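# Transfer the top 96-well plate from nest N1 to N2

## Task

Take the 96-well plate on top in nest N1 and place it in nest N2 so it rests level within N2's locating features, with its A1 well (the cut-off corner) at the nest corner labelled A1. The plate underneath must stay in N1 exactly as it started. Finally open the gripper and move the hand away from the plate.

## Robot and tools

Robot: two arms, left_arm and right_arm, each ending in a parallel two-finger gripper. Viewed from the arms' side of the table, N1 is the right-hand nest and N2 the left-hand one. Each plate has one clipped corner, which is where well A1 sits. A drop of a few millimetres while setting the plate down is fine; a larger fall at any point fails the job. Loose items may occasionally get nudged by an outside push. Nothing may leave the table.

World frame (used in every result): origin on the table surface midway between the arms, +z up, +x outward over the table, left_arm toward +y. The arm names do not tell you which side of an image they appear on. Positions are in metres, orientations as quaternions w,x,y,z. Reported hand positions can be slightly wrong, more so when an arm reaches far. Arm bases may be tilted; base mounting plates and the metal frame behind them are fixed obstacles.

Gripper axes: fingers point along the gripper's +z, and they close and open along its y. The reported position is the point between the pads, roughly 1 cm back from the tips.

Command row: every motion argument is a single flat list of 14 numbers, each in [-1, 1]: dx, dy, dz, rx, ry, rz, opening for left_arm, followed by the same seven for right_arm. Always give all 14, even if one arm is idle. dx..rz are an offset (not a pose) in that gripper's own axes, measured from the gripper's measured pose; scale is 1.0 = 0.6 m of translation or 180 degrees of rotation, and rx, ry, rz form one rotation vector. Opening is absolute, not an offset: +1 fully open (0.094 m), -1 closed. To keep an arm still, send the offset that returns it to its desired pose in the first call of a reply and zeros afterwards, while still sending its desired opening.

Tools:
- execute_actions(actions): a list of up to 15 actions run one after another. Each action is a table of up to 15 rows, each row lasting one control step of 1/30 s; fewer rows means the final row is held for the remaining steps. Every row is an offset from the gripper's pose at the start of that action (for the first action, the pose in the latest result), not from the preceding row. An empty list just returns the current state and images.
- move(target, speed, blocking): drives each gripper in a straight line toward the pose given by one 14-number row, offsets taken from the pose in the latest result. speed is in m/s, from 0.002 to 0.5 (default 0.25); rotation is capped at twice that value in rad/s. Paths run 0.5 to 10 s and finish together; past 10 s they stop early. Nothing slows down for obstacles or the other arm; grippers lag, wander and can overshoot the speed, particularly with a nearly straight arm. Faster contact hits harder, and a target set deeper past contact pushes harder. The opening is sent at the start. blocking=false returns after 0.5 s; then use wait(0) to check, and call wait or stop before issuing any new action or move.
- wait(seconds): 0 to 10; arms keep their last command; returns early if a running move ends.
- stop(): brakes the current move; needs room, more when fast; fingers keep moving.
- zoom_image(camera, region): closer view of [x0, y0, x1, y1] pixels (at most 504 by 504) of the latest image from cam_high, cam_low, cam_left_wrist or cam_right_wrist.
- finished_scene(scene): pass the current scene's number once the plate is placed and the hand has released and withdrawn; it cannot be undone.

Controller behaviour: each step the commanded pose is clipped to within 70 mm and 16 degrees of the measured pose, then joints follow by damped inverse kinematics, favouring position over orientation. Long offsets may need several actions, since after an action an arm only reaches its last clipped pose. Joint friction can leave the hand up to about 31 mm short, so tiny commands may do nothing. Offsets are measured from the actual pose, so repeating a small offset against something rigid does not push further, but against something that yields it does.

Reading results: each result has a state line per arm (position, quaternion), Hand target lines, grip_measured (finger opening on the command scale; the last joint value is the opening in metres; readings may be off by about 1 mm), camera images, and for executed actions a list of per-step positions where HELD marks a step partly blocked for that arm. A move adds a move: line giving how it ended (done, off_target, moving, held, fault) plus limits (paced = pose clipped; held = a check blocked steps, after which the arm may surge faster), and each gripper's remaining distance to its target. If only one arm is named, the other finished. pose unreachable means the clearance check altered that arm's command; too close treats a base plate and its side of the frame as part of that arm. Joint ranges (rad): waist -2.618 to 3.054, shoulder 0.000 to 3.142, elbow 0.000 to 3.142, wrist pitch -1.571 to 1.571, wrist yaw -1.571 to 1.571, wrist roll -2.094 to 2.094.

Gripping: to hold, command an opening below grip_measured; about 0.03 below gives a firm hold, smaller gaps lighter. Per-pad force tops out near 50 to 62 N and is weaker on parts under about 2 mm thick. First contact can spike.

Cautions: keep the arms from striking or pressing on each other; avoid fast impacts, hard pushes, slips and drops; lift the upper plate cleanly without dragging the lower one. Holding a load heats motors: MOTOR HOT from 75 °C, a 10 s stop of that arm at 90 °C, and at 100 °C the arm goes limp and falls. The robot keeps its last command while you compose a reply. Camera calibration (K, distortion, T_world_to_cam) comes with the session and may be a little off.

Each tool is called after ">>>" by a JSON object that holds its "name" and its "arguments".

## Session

>>> {"name": "execute_actions", "arguments": {"actions": []}}

Scene clock: 0.00 s.
left_arm: end_effector_position=(+0.3853, +0.2813, +0.2721) grip_measured=+1.000 end_effector_quat_wxyz=(+0.048, -0.634, +0.751, -0.178) | right_arm: end_effector_position=(+0.5553, -0.3263, +0.3053) grip_measured=+1.000 end_effector_quat_wxyz=(+0.387, -0.503, +0.738, -0.228)
Joint positions: left_arm=[-0.428  0.942  1.3   -0.926 -0.206 -1.492  0.094] | right_arm=[ 0.472  1.145  1.292 -0.068  0.346 -1.384  0.094]
Joint velocities: left_arm=[-0.012 -0.002 -0.012 -0.007 -0.051 -0.022  0.   ] | right_arm=[ 0.002  0.002 -0.007 -0.022 -0.007  0.037  0.   ]
Motor temperatures (°C, as the motors report them): left_arm=[24 26 25 22 22 24] | right_arm=[22 25 25 22 22 23]
Hand target (left_arm): +0.385, +0.281, +0.272; +0.048, -0.634, +0.751, -0.178
Hand target (right_arm): +0.555, -0.326, +0.305; +0.387, -0.503, +0.738, -0.228
camera_calibration (this result's frames):
cam_left_wrist: T_world_to_cam=[[0.92458, -0.143112, 0.353089, -0.413489], [-0.36198, -0.619055, 0.696951, 0.146406], [0.11884, -0.772198, -0.624169, 0.423537], [0, 0, 0, 1]] pos_world=[0.384967, 0.358513, 0.30832]
cam_right_wrist: T_world_to_cam=[[0.608277, -0.448563, 0.654821, -0.674984], [-0.472776, -0.867437, -0.155037, 0.0739797], [0.63756, -0.215278, -0.739711, -0.0874199], [0, 0, 0, 1]] pos_world=[0.501289, -0.25742, 0.388798]

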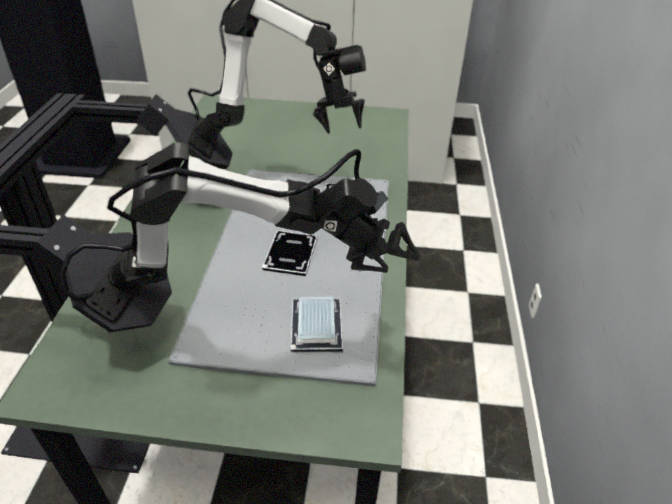

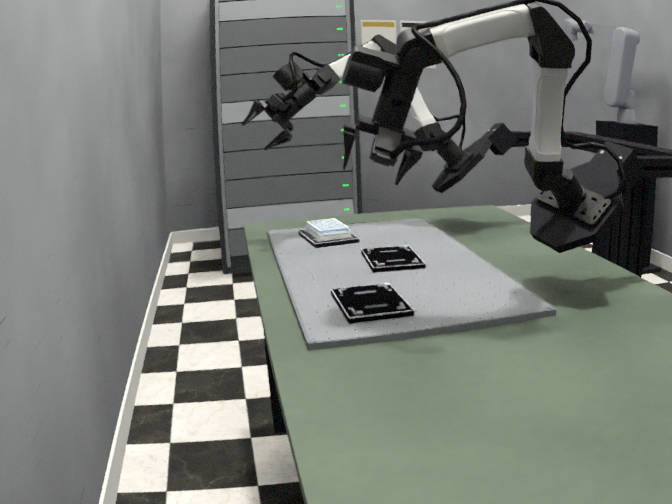

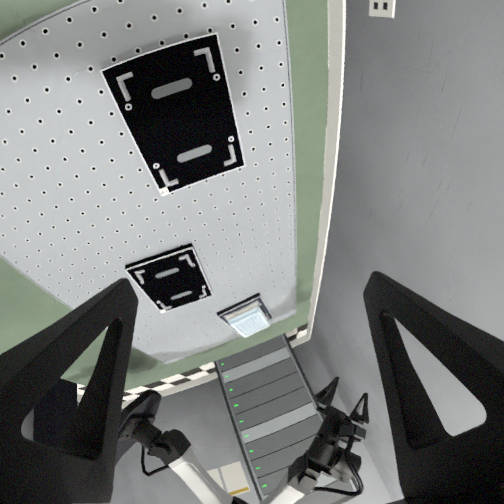

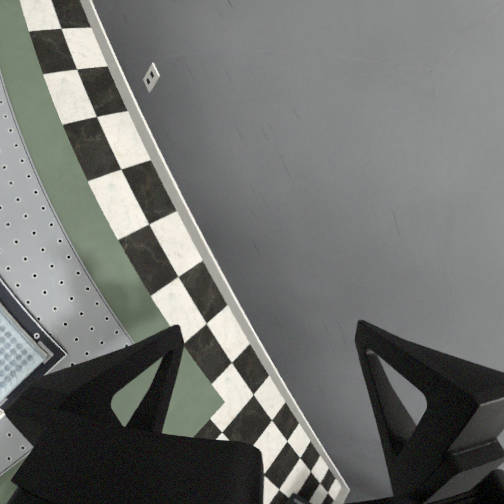

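>>> {"name": "zoom_image", "arguments": {"camera": "cam_high", "region": [250, 220, 390, 360]}}

>>> {"name": "zoom_image", "arguments": {"camera": "cam_left_wrist", "region": [80, 20, 280, 220]}}

Region (250, 220, 390, 360) of cam_high's 672x504 image, scaled by 3.600, with more detail than that image has.

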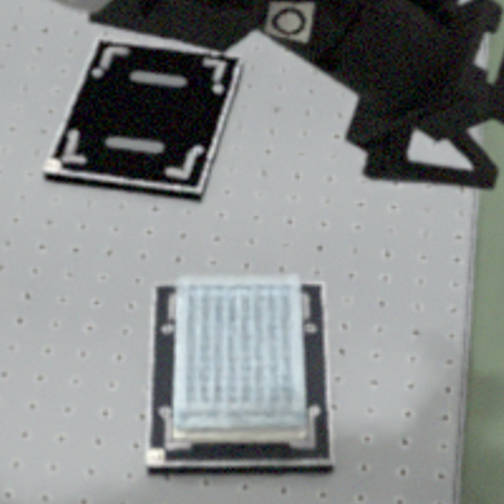

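Region (80, 20, 280, 220) of cam_left_wrist's 504x504 image, scaled by 2.520, with more detail than that image has.

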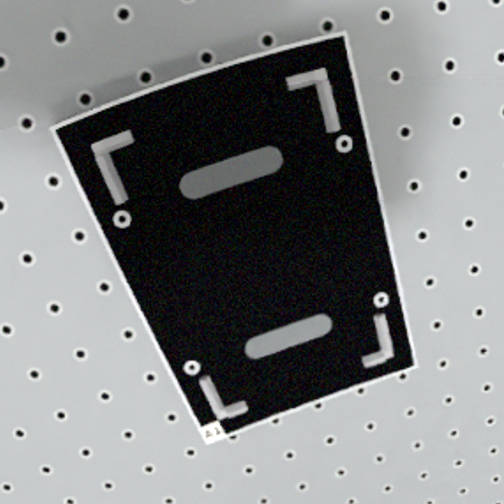

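>>> {"name": "move", "arguments": {"target": [-0.099,0.042,0.098,-0.088,0.151,0.928,1,0.066,0.459,-0.024,-0.294,0.057,-0.146,1], "speed": 0.5}}

>>> {"name": "zoom_image", "arguments": {"camera": "cam_right_wrist", "region": [150, 150, 390, 390]}}

Scene clock: 28.73 s.
left_arm: end_effector_position=(+0.3915, +0.3323, +0.2040) grip_measured=+1.000 end_effector_quat_wxyz=(-0.001, +0.696, +0.718, -0.002) | right_arm: end_effector_position=(+0.3855, -0.2622, +0.1044) grip_measured=+1.000 end_effector_quat_wxyz=(-0.011, +0.744, -0.668, +0.010)
Joint positions: left_arm=[-0.211  1.261  1.516 -1.119 -0.236  1.527  0.094] | right_arm=[ 0.544  1.481  1.255 -0.695  0.449 -1.417  0.094]
Joint velocities: left_arm=[ 0.017 -0.012 -0.022 -0.022 -0.066 -0.037  0.   ] | right_arm=[-0.012  0.002 -0.012  0.022  0.051  0.007  0.   ]
Motor temperatures (°C, as the motors report them): left_arm=[24 29 29 23 22 24] | right_arm=[22 30 29 25 22 23]
Hand target (left_arm): +0.391, +0.330, +0.201; +0.000, +0.703, +0.711, -0.000
Hand target (right_arm): +0.380, -0.261, +0.100; +0.004, +0.749, -0.663, +0.007
Off the commanded pose (left_arm): 0.005 m, 1 deg.
Off the commanded pose (right_arm): 0.009 m, 2 deg.
move: done
camera_calibration (this result's frames):
cam_left_wrist: T_world_to_cam=[[-0.999512, -0.0140267, 0.0279049, 0.388818], [0.00659702, 0.778496, 0.627614, -0.366941], [-0.0305272, 0.627492, -0.778024, 0.0444051], [0, 0, 0, 1]] pos_world=[0.392404, 0.263252, 0.253996]
cam_right_wrist: T_world_to_cam=[[0.998367, 0.0358022, -0.0445082, -0.361828], [0.0485692, -0.942177, 0.331578, -0.253191], [-0.0300633, -0.333199, -0.942377, 0.133646], [0, 0, 0, 1]] pos_world=[0.377552, -0.181066, 0.193794]

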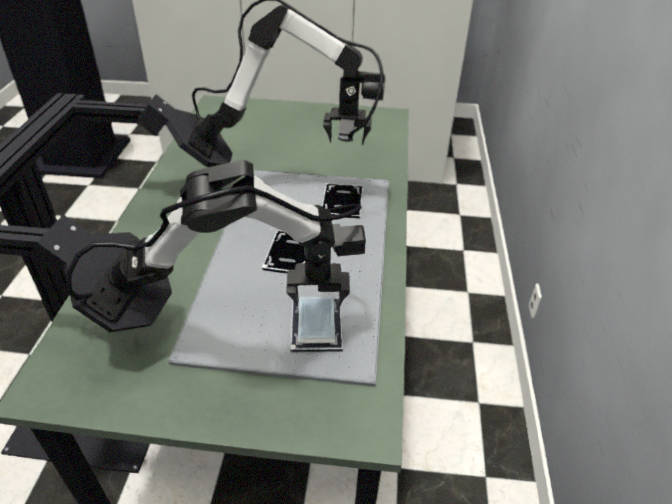

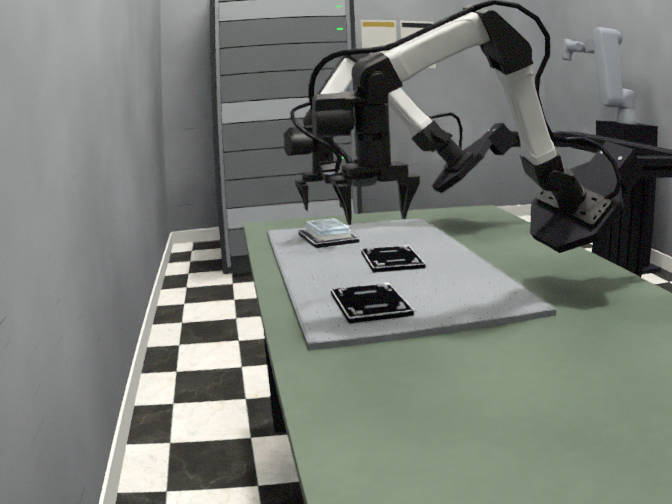

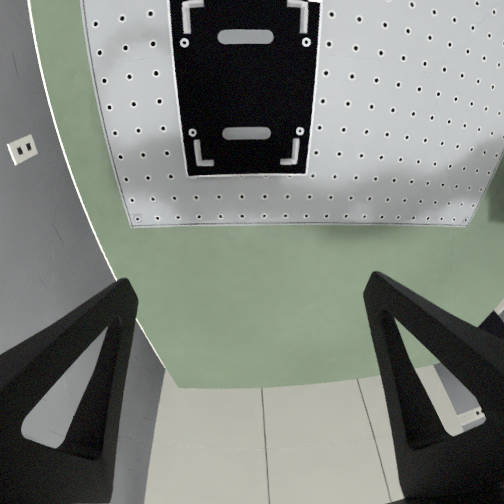

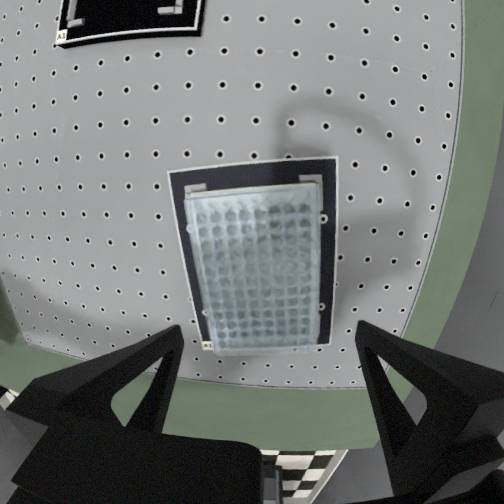

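Region (150, 150, 390, 390) of cam_right_wrist's 504x504 image, scaled by 2.100, with more detail than that image has.

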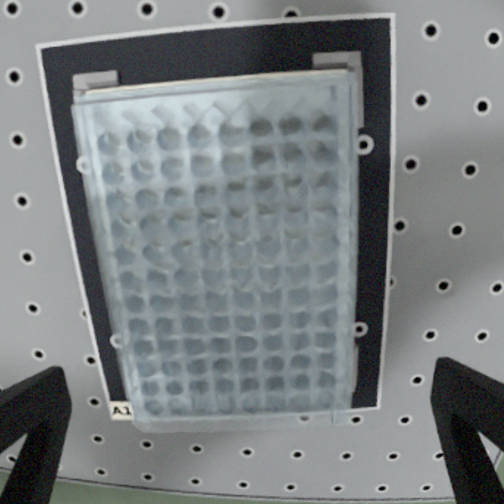

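>>> {"name": "move", "arguments": {"target": [0,0,0,0,0,0,1,-0.012,0.025,0.072,-0.0185,0,-0.007,1], "speed": 0.06}}

>>> {"name": "zoom_image", "arguments": {"camera": "cam_low", "region": [285, 185, 375, 255]}}

>>> {"name": "zoom_image", "arguments": {"camera": "cam_high", "region": [275, 270, 365, 360]}}

Scene clock: 41.30 s.
left_arm: end_effector_position=(+0.3918, +0.3324, +0.2040) grip_measured=+1.000 end_effector_quat_wxyz=(-0.001, +0.697, +0.717, -0.002) | right_arm: end_effector_position=(+0.3799, -0.2567, +0.0721) grip_measured=+1.000 end_effector_quat_wxyz=(+0.002, +0.749, -0.663, -0.000)
Joint positions: left_arm=[-0.211  1.261  1.516 -1.118 -0.236  1.529  0.094] | right_arm=[ 0.518  1.567  1.241 -0.624  0.432 -1.439  0.094]
Joint velocities: left_arm=[ 0.017 -0.007  0.022 -0.051 -0.066 -0.081  0.   ] | right_arm=[ 0.017  0.012  0.007 -0.037 -0.007 -0.081  0.   ]
Motor temperatures (°C, as the motors report them): left_arm=[24 32 29 23 22 24] | right_arm=[22 31 29 24 22 23]
Hand target (left_arm): +0.392, +0.332, +0.204; -0.001, +0.696, +0.718, -0.002
Hand target (right_arm): +0.371, -0.257, +0.061; +0.011, +0.751, -0.660, -0.009
Off the commanded pose (left_arm): 0.000 m, 0 deg.
Off the commanded pose (right_arm): 0.014 m, 2 deg.
move: off_target (right_arm)
camera_calibration (this result's frames):
cam_left_wrist: T_world_to_cam=[[-0.999574, -0.0116351, 0.026779, 0.388554], [0.00776283, 0.778255, 0.627901, -0.367425], [-0.0281466, 0.627841, -0.777833, 0.0432864], [0, 0, 0, 1]] pos_world=[0.392459, 0.263294, 0.253971]
cam_right_wrist: T_world_to_cam=[[0.995777, 0.0495378, -0.0772966, -0.350984], [0.0727604, -0.939268, 0.335382, -0.245704], [-0.0559882, -0.33959, -0.938906, 0.112864], [0, 0, 0, 1]] pos_world=[0.373698, -0.175067, 0.161243]

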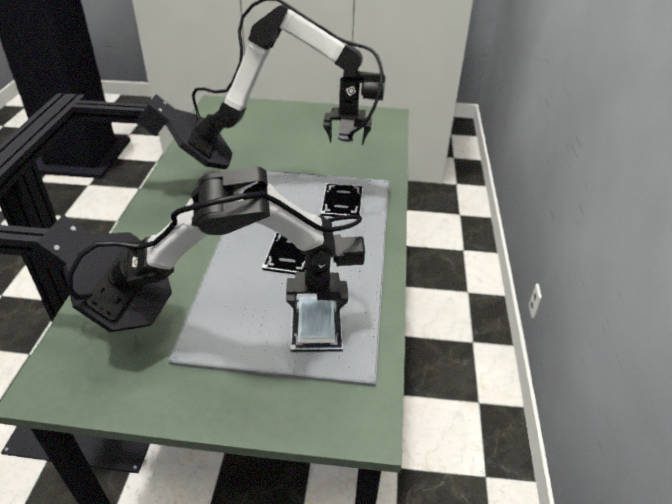

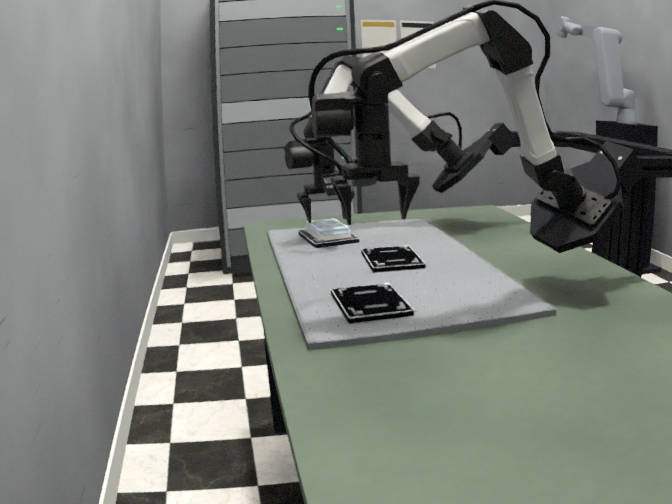

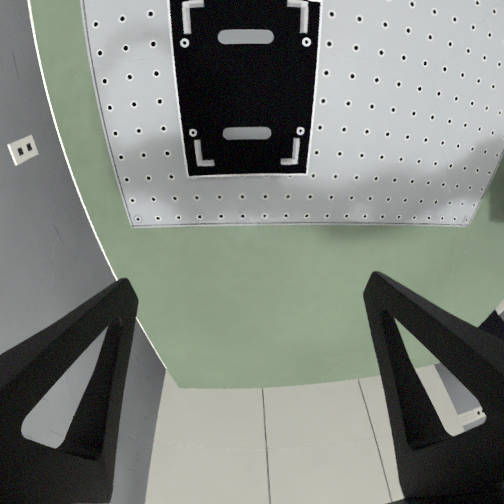

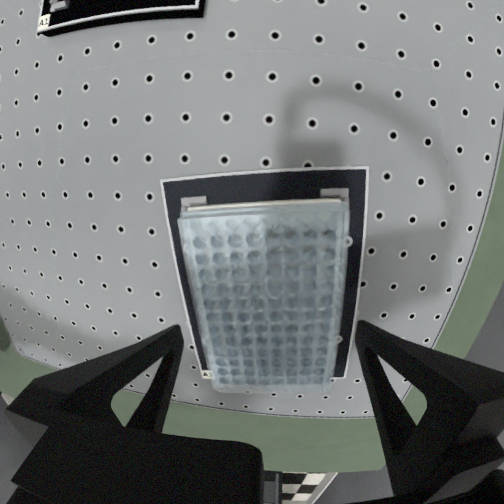

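Region (285, 185, 375, 255) of cam_low's 672x504 image, scaled by 5.600, with more detail than that image has.

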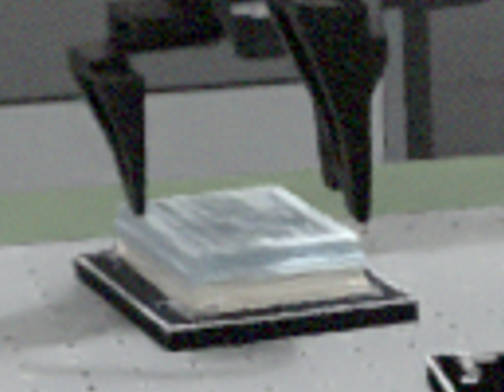

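Region (275, 270, 365, 360) of cam_high's 672x504 image, scaled by 5.600, with more detail than that image has.

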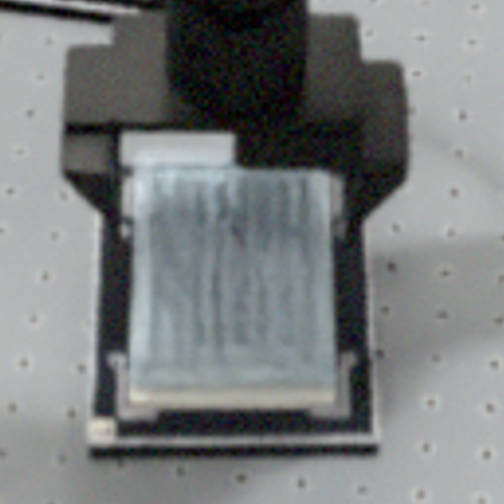

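>>> {"name": "execute_actions", "arguments": {"actions": [[[0,0,0,0,0,0,1,-0.0015,0.018,0.022,-0.009,0,-0.002,1],[0,0,0,0,0,0,1,-0.0015,0.02,0.026,-0.01,0,-0.002,1],[0,0,0,0,0,0,1,-0.0015,0.019,0.029,-0.009,0,-0.002,1],[0,0,0,0,0,0,1,-0.0015,0.017,0.031,-0.008,0,-0.002,1],[0,0,0,0,0,0,1,-0.0015,0.017,0.033,-0.008,0,-0.002,1],[0,0,0,0,0,0,1,-0.0015,0.017,0.035,-0.008,0,-0.002,1],[0,0,0,0,0,0,1,-0.0015,0.017,0.037,-0.008,0,-0.002,1],[0,0,0,0,0,0,1,-0.0015,0.017,0.039,-0.008,0,-0.002,1],[0,0,0,0,0,0,1,-0.0015,0.017,0.041,-0.008,0,-0.002,1],[0,0,0,0,0,0,1,-0.0015,0.017,0.043,-0.008,0,-0.002,1],[0,0,0,0,0,0,1,-0.0015,0.017,0.045,-0.008,0,-0.002,1]]]}}

>>> {"name": "wait", "arguments": {"seconds": 0.3}}

>>> {"name": "zoom_image", "arguments": {"camera": "cam_low", "region": [285, 185, 375, 255]}}

Scene clock: 46.13 s.
left_arm: end_effector_position=(+0.3918, +0.3324, +0.2040) grip_measured=+1.000 end_effector_quat_wxyz=(-0.001, +0.697, +0.717, -0.002) | right_arm: end_effector_position=(+0.3781, -0.2577, +0.0567) grip_measured=+1.000 end_effector_quat_wxyz=(+0.005, +0.748, -0.664, -0.000)
Joint positions: left_arm=[-0.211  1.261  1.516 -1.118 -0.236  1.529  0.094] | right_arm=[ 0.498  1.599  1.226 -0.574  0.424 -1.452  0.094]
Joint velocities: left_arm=[-0.027  0.002 -0.017  0.007  0.081  0.051  0.   ] | right_arm=[-0.022 -0.002  0.002  0.022 -0.037 -0.022  0.   ]
Motor temperatures (°C, as the motors report them): left_arm=[24 32 29 23 22 24] | right_arm=[22 31 28 24 22 23]
Hand target (left_arm): +0.392, +0.332, +0.204; -0.001, +0.697, +0.717, -0.002
Hand target (right_arm): +0.369, -0.257, +0.046; +0.012, +0.751, -0.661, -0.008
Off the commanded pose (left_arm): 0.000 m, 0 deg.
Off the commanded pose (right_arm): 0.014 m, 1 deg.
Step readings (end_effector_position):
0: left_arm (+0.3918, +0.3324, +0.2040) | right_arm (+0.3805, -0.2565, +0.0721)
1: left_arm (+0.3918, +0.3324, +0.2040) | right_arm (+0.3806, -0.2564, +0.0721)
2: left_arm (+0.3918, +0.3324, +0.2040) | right_arm (+0.3808, -0.2564, +0.0721)
4: left_arm (+0.3918, +0.3324, +0.2040) | right_arm (+0.3815, -0.2572, +0.0710)
8: left_arm (+0.3918, +0.3324, +0.2040) | right_arm (+0.3801, -0.2584, +0.0650)
15: end_effector_position above
camera_calibration (this result's frames):
cam_left_wrist: T_world_to_cam=[[-0.999574, -0.0116351, 0.026779, 0.388554], [0.00776283, 0.778255, 0.627901, -0.367425], [-0.0281466, 0.627841, -0.777833, 0.0432864], [0, 0, 0, 1]] pos_world=[0.392459, 0.263294, 0.253971]
cam_right_wrist: T_world_to_cam=[[0.995567, 0.0470772, -0.081423, -0.350629], [0.0721122, -0.937845, 0.339479, -0.240989], [-0.0603805, -0.343846, -0.937083, 0.0983975], [0, 0, 0, 1]] pos_world=[0.372394, -0.17567, 0.145468]

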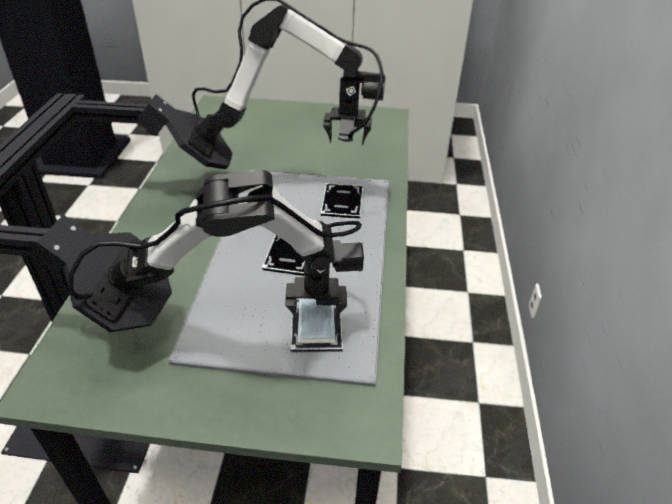

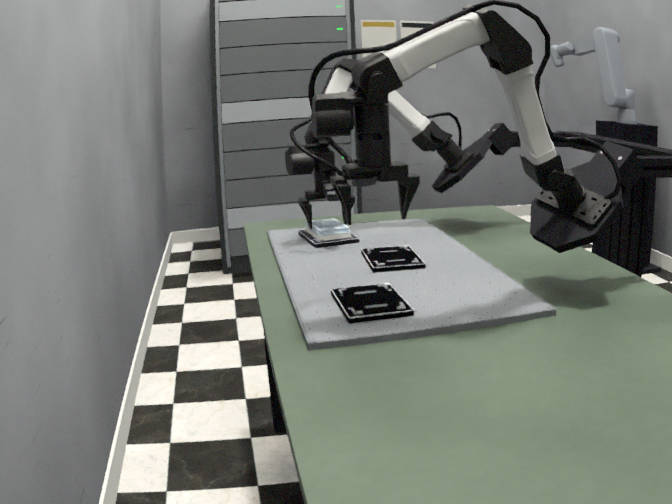

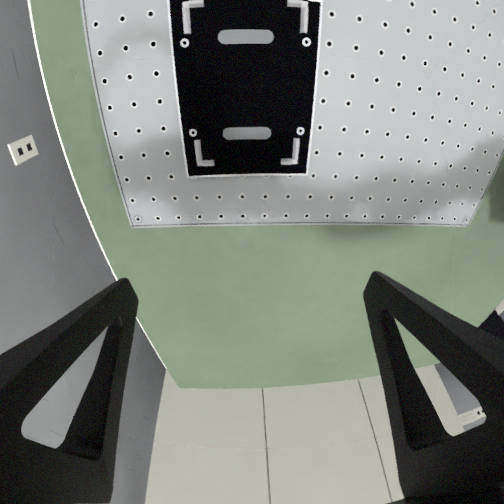

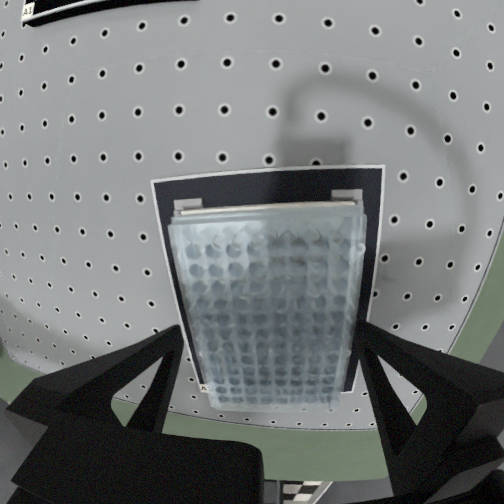

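Scene clock: 46.43 s.
left_arm: end_effector_position=(+0.3918, +0.3324, +0.2040) grip_measured=+1.000 end_effector_quat_wxyz=(-0.001, +0.697, +0.717, -0.002) | right_arm: end_effector_position=(+0.3797, -0.2570, +0.0566) grip_measured=+1.000 end_effector_quat_wxyz=(+0.002, +0.748, -0.664, +0.001)
Joint positions: left_arm=[-0.211  1.261  1.516 -1.118 -0.236  1.529  0.094] | right_arm=[ 0.498  1.599  1.226 -0.566  0.422 -1.454  0.094]
Joint velocities: left_arm=[ 0.002  0.012 -0.007  0.037 -0.037  0.022  0.   ] | right_arm=[ 0.002  0.007  0.012  0.007  0.022 -0.037  0.   ]
Motor temperatures (°C, as the motors report them): left_arm=[24 32 29 23 22 24] | right_arm=[22 31 28 24 22 23]
Hand target (left_arm): +0.392, +0.332, +0.204; -0.001, +0.697, +0.717, -0.002
Hand target (right_arm): +0.369, -0.257, +0.046; +0.012, +0.751, -0.660, -0.009
Off the commanded pose (left_arm): 0.000 m, 0 deg.
Off the commanded pose (right_arm): 0.015 m, 2 deg.
wait: 0.30 s; at rest by 0.20 s
camera_calibration (this result's frames):
cam_left_wrist: T_world_to_cam=[[-0.999574, -0.0116351, 0.026779, 0.388554], [0.00776283, 0.778255, 0.627901, -0.367425], [-0.0281466, 0.627841, -0.777833, 0.0432864], [0, 0, 0, 1]] pos_world=[0.392459, 0.263294, 0.253971]
cam_right_wrist: T_world_to_cam=[[0.996106, 0.0465108, -0.0748928, -0.353036], [0.0691807, -0.938955, 0.337012, -0.239418], [-0.0546462, -0.340881, -0.938517, 0.0972881], [0, 0, 0, 1]] pos_world=[0.373541, -0.175219, 0.145554]

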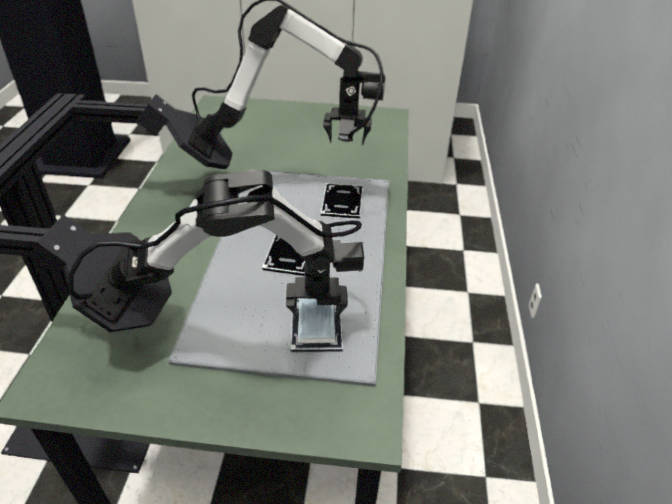

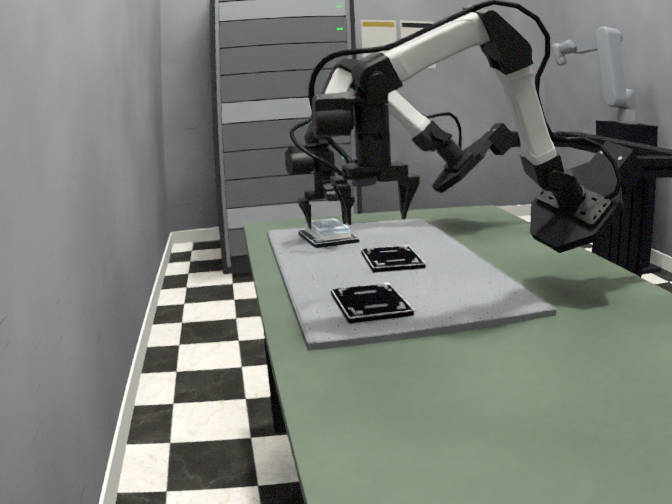

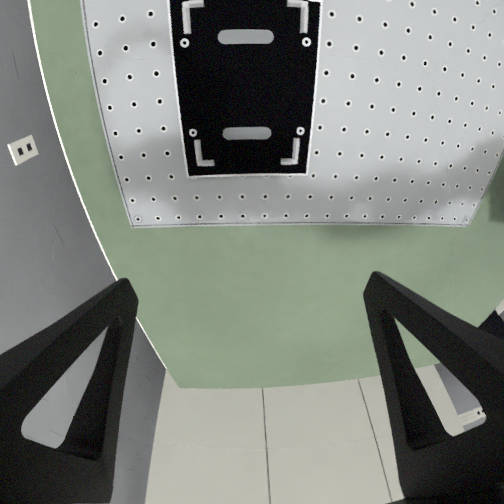

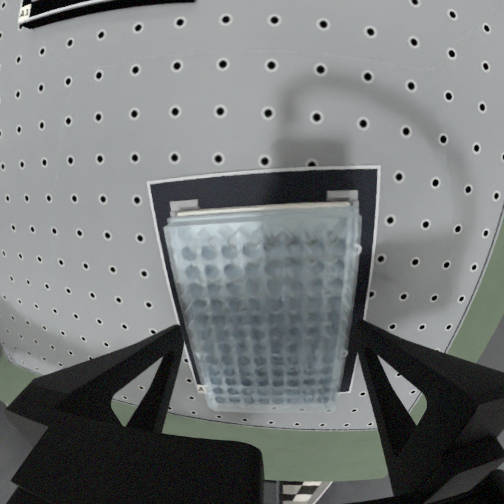

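Region (285, 185, 375, 255) of cam_low's 672x504 image, scaled by 5.600, with more detail than that image has.

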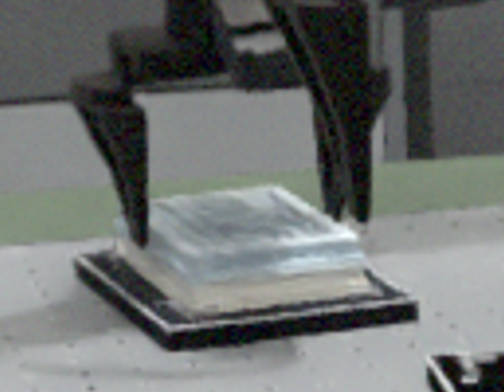

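>>> {"name": "execute_actions", "arguments": {"actions": [[[0,0,0,0,0,0,1,0,0,0,0,0,0,0.9],[0,0,0,0,0,0,1,0,0,0,0,0,0,0.86],[0,0,0,0,0,0,1,0,0,0,0,0,0,0.83],[0,0,0,0,0,0,1,0,0,0,0,0,0,0.8],[0,0,0,0,0,0,1,0,0,0,0,0,0,0.78],[0,0,0,0,0,0,1,0,0,0,0,0,0,0.77],[0,0,0,0,0,0,1,0,0,0,0,0,0,0.76],[0,0,0,0,0,0,1,0,0,0,0,0,0,0.75],[0,0,0,0,0,0,1,0,0,0,0,0,0,0.74],[0,0,0,0,0,0,1,0,0,0,0,0,0,0.73],[0,0,0,0,0,0,1,0,0,0,0,0,0,0.72],[0,0,0,0,0,0,1,0,0,0,0,0,0,0.71],[0,0,0,0,0,0,1,0,0,0,0,0,0,0.7]]]}}

Scene clock: 50.97 s.
left_arm: end_effector_position=(+0.3918, +0.3324, +0.2040) grip_measured=+1.000 end_effector_quat_wxyz=(-0.001, +0.697, +0.717, -0.002) | right_arm: end_effector_position=(+0.3800, -0.2569, +0.0566) grip_measured=+0.719 end_effector_quat_wxyz=(+0.002, +0.748, -0.664, +0.002)
Joint positions: left_arm=[-0.211  1.261  1.516 -1.118 -0.236  1.529  0.094] | right_arm=[ 0.498  1.599  1.226 -0.565  0.422 -1.455  0.081]
Joint velocities: left_arm=[ 0.012  0.012 -0.002  0.051 -0.037 -0.037  0.   ] | right_arm=[-0.002 -0.002 -0.027 -0.007  0.095  0.051 -0.001]
Motor temperatures (°C, as the motors report them): left_arm=[24 33 30 23 22 24] | right_arm=[22 31 28 24 22 23]
Hand target (left_arm): +0.392, +0.332, +0.204; -0.001, +0.697, +0.717, -0.002
Hand target (right_arm): +0.380, -0.257, +0.057; +0.002, +0.748, -0.664, +0.001
Off the commanded pose (left_arm): 0.000 m, 0 deg.
Off the commanded pose (right_arm): 0.000 m, 0 deg.
Step readings (end_effector_position):
0: left_arm (+0.3918, +0.3324, +0.2040) | right_arm (+0.3800, -0.2569, +0.0566)
1: left_arm (+0.3918, +0.3324, +0.2040) | right_arm (+0.3800, -0.2569, +0.0566)
2: left_arm (+0.3918, +0.3324, +0.2040) | right_arm (+0.3800, -0.2569, +0.0566)
4: left_arm (+0.3918, +0.3324, +0.2040) | right_arm (+0.3800, -0.2569, +0.0566)
8: left_arm (+0.3918, +0.3324, +0.2040) | right_arm (+0.3800, -0.2569, +0.0566)
15: end_effector_position above
camera_calibration (this result's frames):
cam_left_wrist: T_world_to_cam=[[-0.999574, -0.0116351, 0.026779, 0.388554], [0.00776283, 0.778255, 0.627901, -0.367425], [-0.0281466, 0.627841, -0.777833, 0.0432864], [0, 0, 0, 1]] pos_world=[0.392459, 0.263294, 0.253971]
cam_right_wrist: T_world_to_cam=[[0.996186, 0.0464467, -0.0738696, -0.353399], [0.068761, -0.939043, 0.336854, -0.239232], [-0.053721, -0.340649, -0.938655, 0.0970386], [0, 0, 0, 1]] pos_world=[0.373714, -0.175179, 0.145567]

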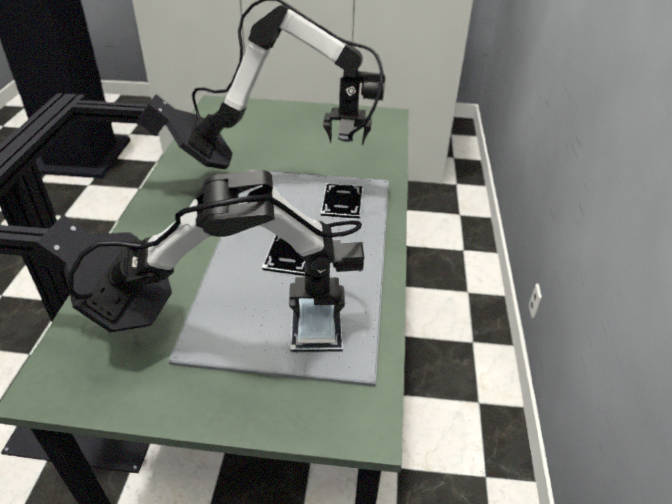

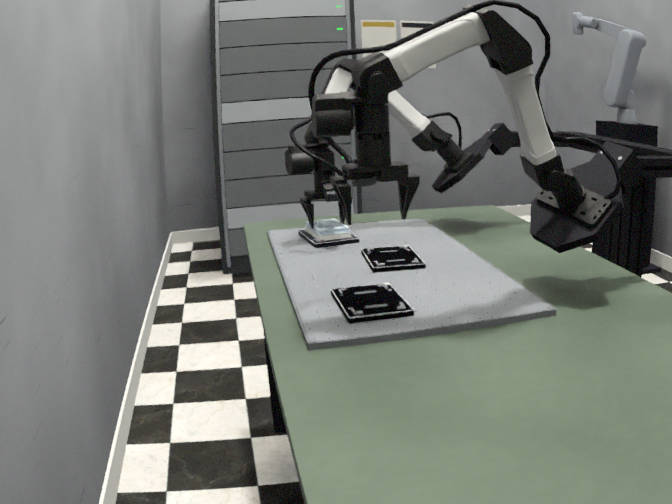

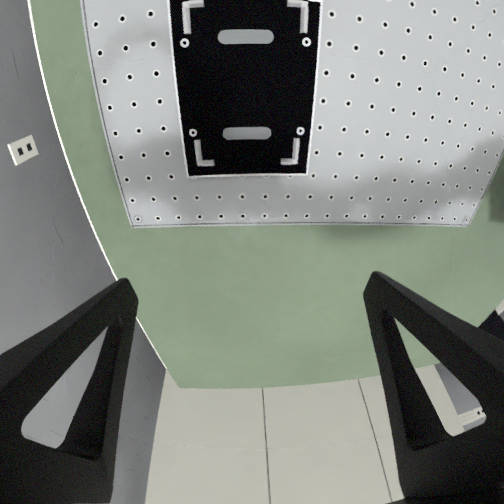

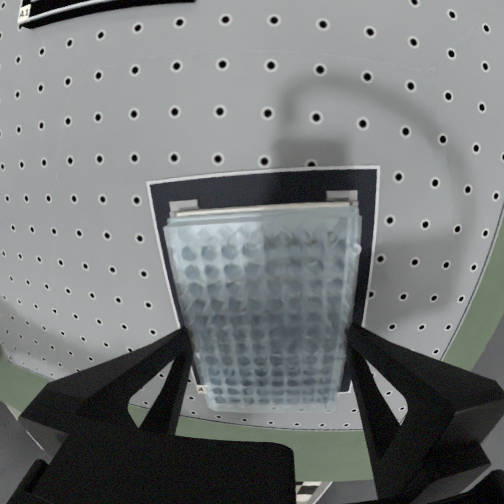

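>>> {"name": "move", "arguments": {"target": [0,0,0,0,0,0,1,0,-0.01,-0.07,0.004,0,0,0.69], "speed": 0.06}}

>>> {"name": "move", "arguments": {"target": [0,0,0,0,0,0,1,-0.37,-0.082,0.02,0,0,0.044,0.69], "speed": 0.18}}

Scene clock: 55.80 s.
left_arm: end_effector_position=(+0.3918, +0.3324, +0.2040) grip_measured=+1.000 end_effector_quat_wxyz=(-0.001, +0.697, +0.717, -0.002) | right_arm: end_effector_position=(+0.3798, -0.2543, +0.0903) grip_measured=+0.718 end_effector_quat_wxyz=(-0.001, +0.750, -0.662, -0.003)
Joint positions: left_arm=[-0.211  1.261  1.516 -1.118 -0.236  1.529  0.094] | right_arm=[ 0.546  1.531  1.26  -0.687  0.44  -1.418  0.081]
Joint velocities: left_arm=[-0.002 -0.012 -0.012 -0.007 -0.037 -0.022  0.   ] | right_arm=[ 0.012 -0.007 -0.002 -0.066 -0.022 -0.022 -0.001]
Motor temperatures (°C, as the motors report them): left_arm=[24 34 30 23 22 24] | right_arm=[22 32 28 23 22 23]
Hand target (left_arm): +0.392, +0.332, +0.204; -0.001, +0.697, +0.717, -0.002
Hand target (right_arm): +0.386, -0.256, +0.098; -0.003, +0.748, -0.664, +0.006
Off the commanded pose (left_arm): 0.000 m, 0 deg.
Off the commanded pose (right_arm): 0.010 m, 1 deg.
move: done
camera_calibration (this result's frames):
cam_left_wrist: T_world_to_cam=[[-0.999574, -0.0116351, 0.026779, 0.388554], [0.00776283, 0.778255, 0.627901, -0.367425], [-0.0281466, 0.627841, -0.777833, 0.0432864], [0, 0, 0, 1]] pos_world=[0.392459, 0.263294, 0.253971]
cam_right_wrist: T_world_to_cam=[[0.995587, 0.0536363, -0.077007, -0.348523], [0.0760901, -0.941658, 0.327856, -0.250748], [-0.0549293, -0.332269, -0.941584, 0.132436], [0, 0, 0, 1]] pos_world=[0.373339, -0.173421, 0.18007]

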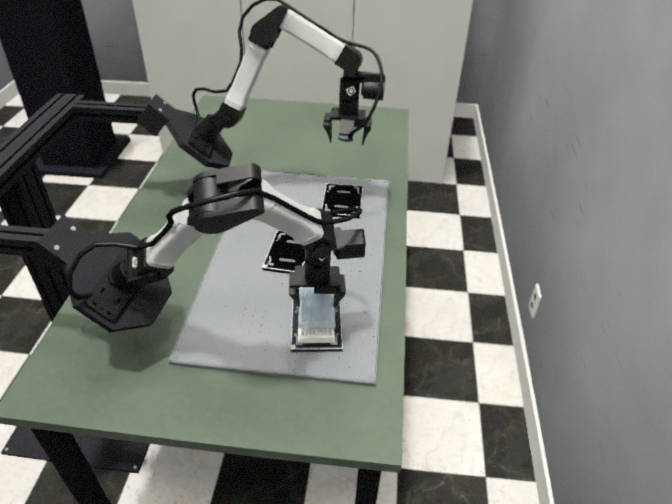

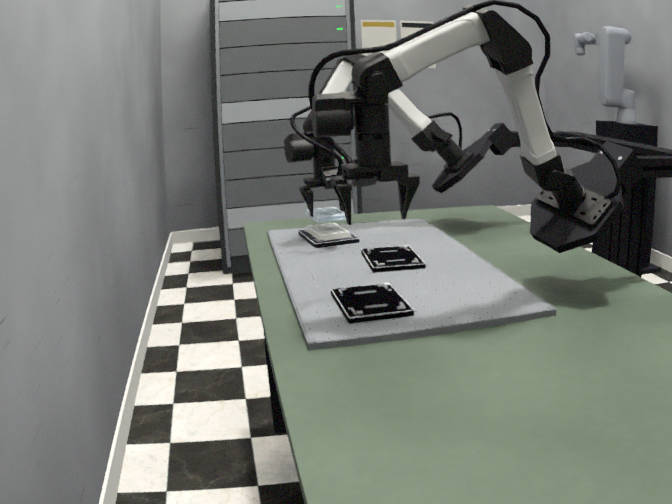

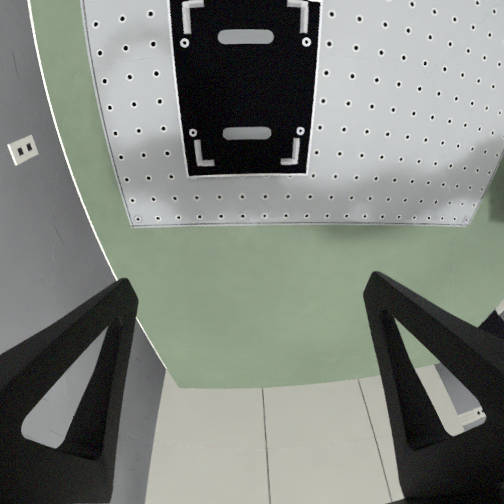

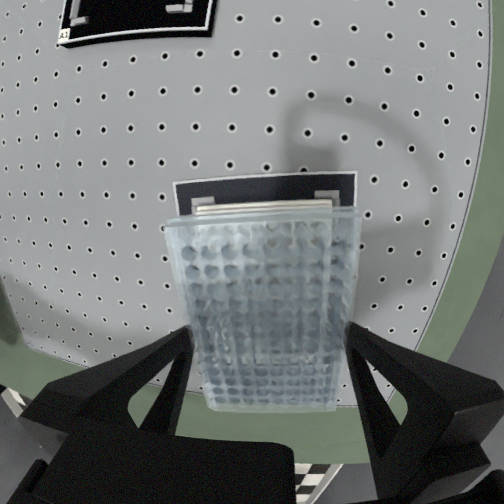

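Scene clock: 57.83 s.
left_arm: end_effector_position=(+0.3918, +0.3324, +0.2040) grip_measured=+1.000 end_effector_quat_wxyz=(-0.001, +0.697, +0.717, -0.002) | right_arm: end_effector_position=(+0.3988, -0.0258, +0.0852) grip_measured=+0.718 end_effector_quat_wxyz=(-0.011, +0.701, -0.713, -0.009)
Joint positions: left_arm=[-0.211  1.261  1.516 -1.118 -0.236  1.529  0.094] | right_arm=[ 0.964  2.233  2.083 -1.007  0.63  -0.864  0.081]
Joint velocities: left_arm=[-0.012 -0.012  0.007  0.037 -0.037 -0.051  0.   ] | right_arm=[ 0.012 -0.002  0.002 -0.007 -0.007  0.022  0.   ]
Motor temperatures (°C, as the motors report them): left_arm=[24 34 30 23 22 24] | right_arm=[23 32 28 23 22 23]
Hand target (left_arm): +0.392, +0.332, +0.204; -0.001, +0.697, +0.717, -0.002
Hand target (right_arm): +0.398, -0.027, +0.081; -0.003, +0.702, -0.712, -0.002
Off the commanded pose (left_arm): 0.000 m, 0 deg.
Off the commanded pose (right_arm): 0.007 m, 1 deg.
move: done
camera_calibration (this result's frames):
cam_left_wrist: T_world_to_cam=[[-0.999574, -0.0116351, 0.026779, 0.388554], [0.00776283, 0.778255, 0.627901, -0.367425], [-0.0281466, 0.627841, -0.777833, 0.0432864], [0, 0, 0, 1]] pos_world=[0.392459, 0.263294, 0.253971]
cam_right_wrist: T_world_to_cam=[[0.993636, -0.0848802, -0.0740461, -0.383092], [-0.0584552, -0.950506, 0.305159, 0.0199956], [-0.0962832, -0.298889, -0.949418, 0.222674], [0, 0, 0, 1]] pos_world=[0.403263, 0.0530437, 0.176942]

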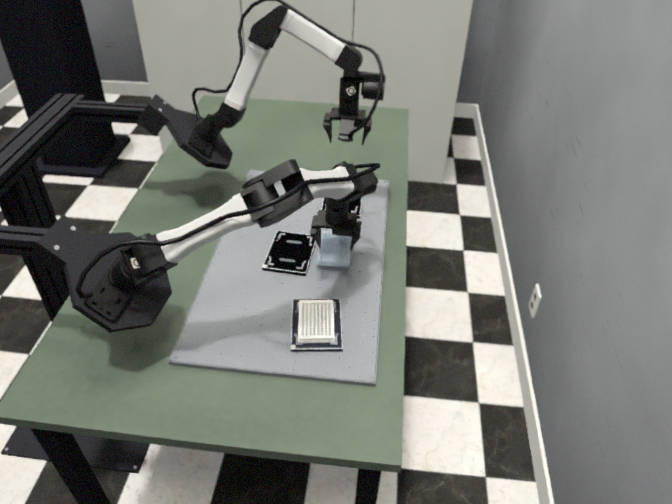

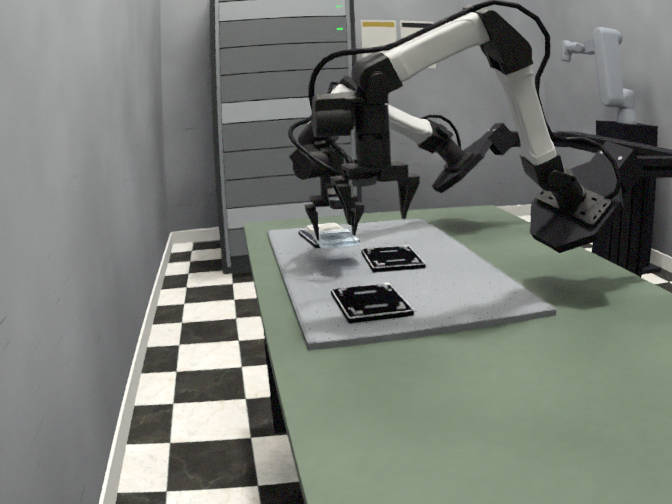

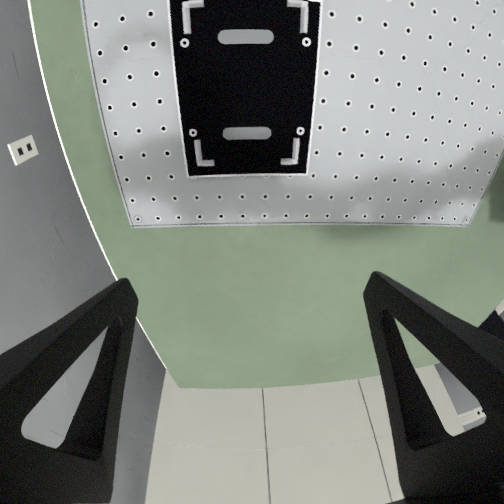

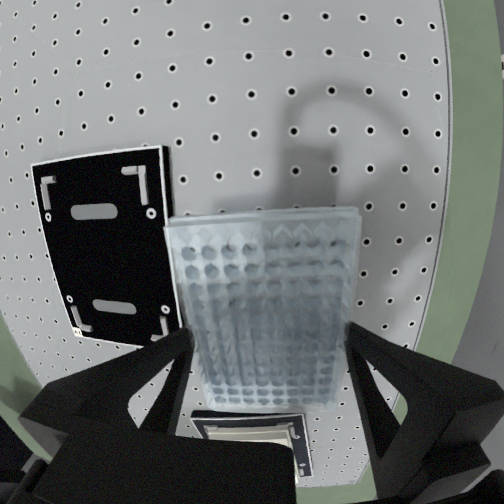

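>>> {"name": "move", "arguments": {"target": [0,0,0,0,0,0,1,0,-0.012,0.103,-0.009,0.012,-0.004,0.69], "speed": 0.05}}

>>> {"name": "zoom_image", "arguments": {"camera": "cam_low", "region": [285, 210, 385, 285]}}

Scene clock: 62.83 s.
left_arm: end_effector_position=(+0.3918, +0.3324, +0.2040) grip_measured=+1.000 end_effector_quat_wxyz=(-0.001, +0.697, +0.717, -0.002) | right_arm: end_effector_position=(+0.4058, -0.0240, +0.0358) grip_measured=+0.718 end_effector_quat_wxyz=(+0.008, +0.707, -0.707, -0.003)
Joint positions: left_arm=[-0.211  1.261  1.516 -1.118 -0.236  1.529  0.094] | right_arm=[ 0.902  2.373  2.196 -0.985  0.622 -0.924  0.081]
Joint velocities: left_arm=[ 0.002 -0.022  0.007  0.007 -0.051 -0.007  0.   ] | right_arm=[-0.002 -0.007  0.002  0.022  0.095  0.007  0.001]
Motor temperatures (°C, as the motors report them): left_arm=[24 34 30 23 22 24] | right_arm=[24 33 29 23 22 23]
Hand target (left_arm): +0.392, +0.332, +0.204; -0.001, +0.697, +0.717, -0.002
Hand target (right_arm): +0.406, -0.024, +0.024; +0.012, +0.706, -0.708, -0.006
Off the commanded pose (left_arm): 0.000 m, 0 deg.
Off the commanded pose (right_arm): 0.012 m, 1 deg.
move: off_target (right_arm)
camera_calibration (this result's frames):
cam_left_wrist: T_world_to_cam=[[-0.999574, -0.0116351, 0.026779, 0.388554], [0.00776283, 0.778255, 0.627901, -0.367425], [-0.0281466, 0.627841, -0.777833, 0.0432864], [0, 0, 0, 1]] pos_world=[0.392459, 0.263294, 0.253971]
cam_right_wrist: T_world_to_cam=[[0.993505, -0.0708529, -0.0890379, -0.392646], [-0.0365971, -0.939874, 0.339556, 0.0273269], [-0.107743, -0.334092, -0.936362, 0.180318], [0, 0, 0, 1]] pos_world=[0.410524, 0.0581065, 0.124603]

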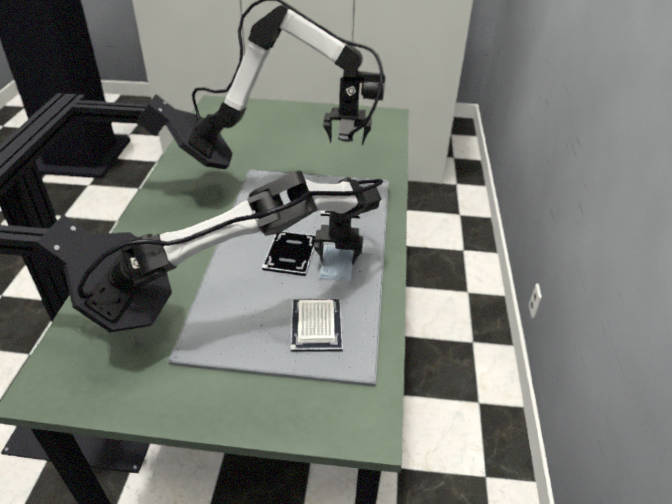

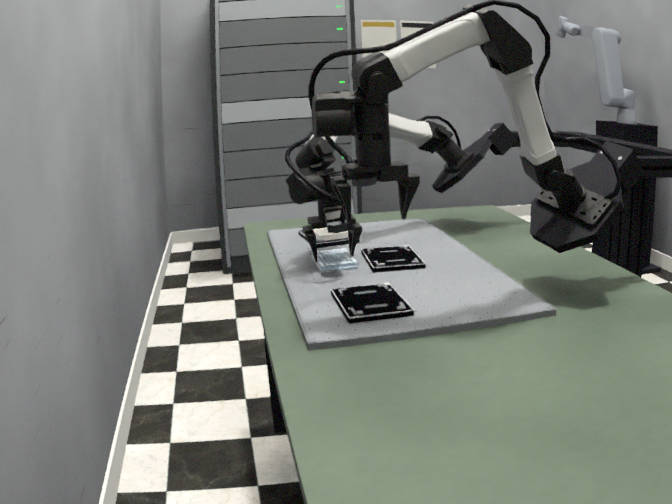

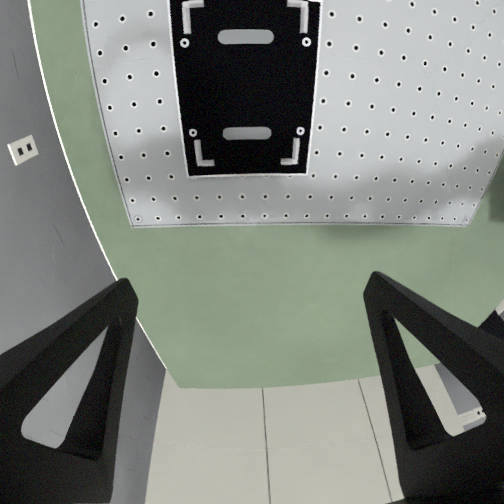

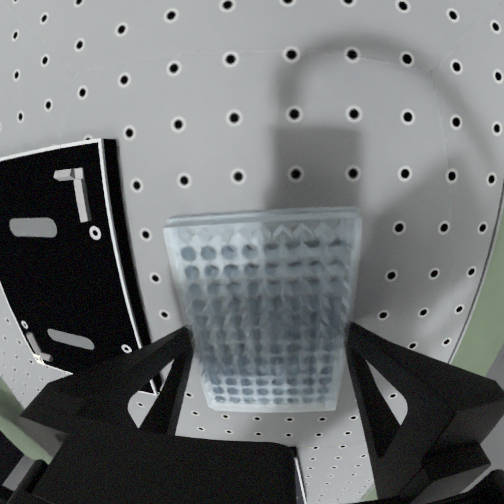

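Region (285, 210, 385, 285) of cam_low's 672x504 image, scaled by 5.040, with more detail than that image has; it fills the top 378 rows of this view, and the rest is white.

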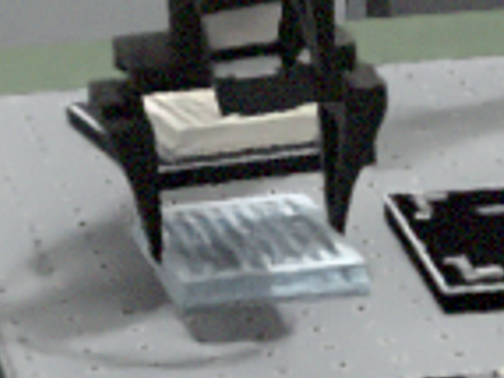

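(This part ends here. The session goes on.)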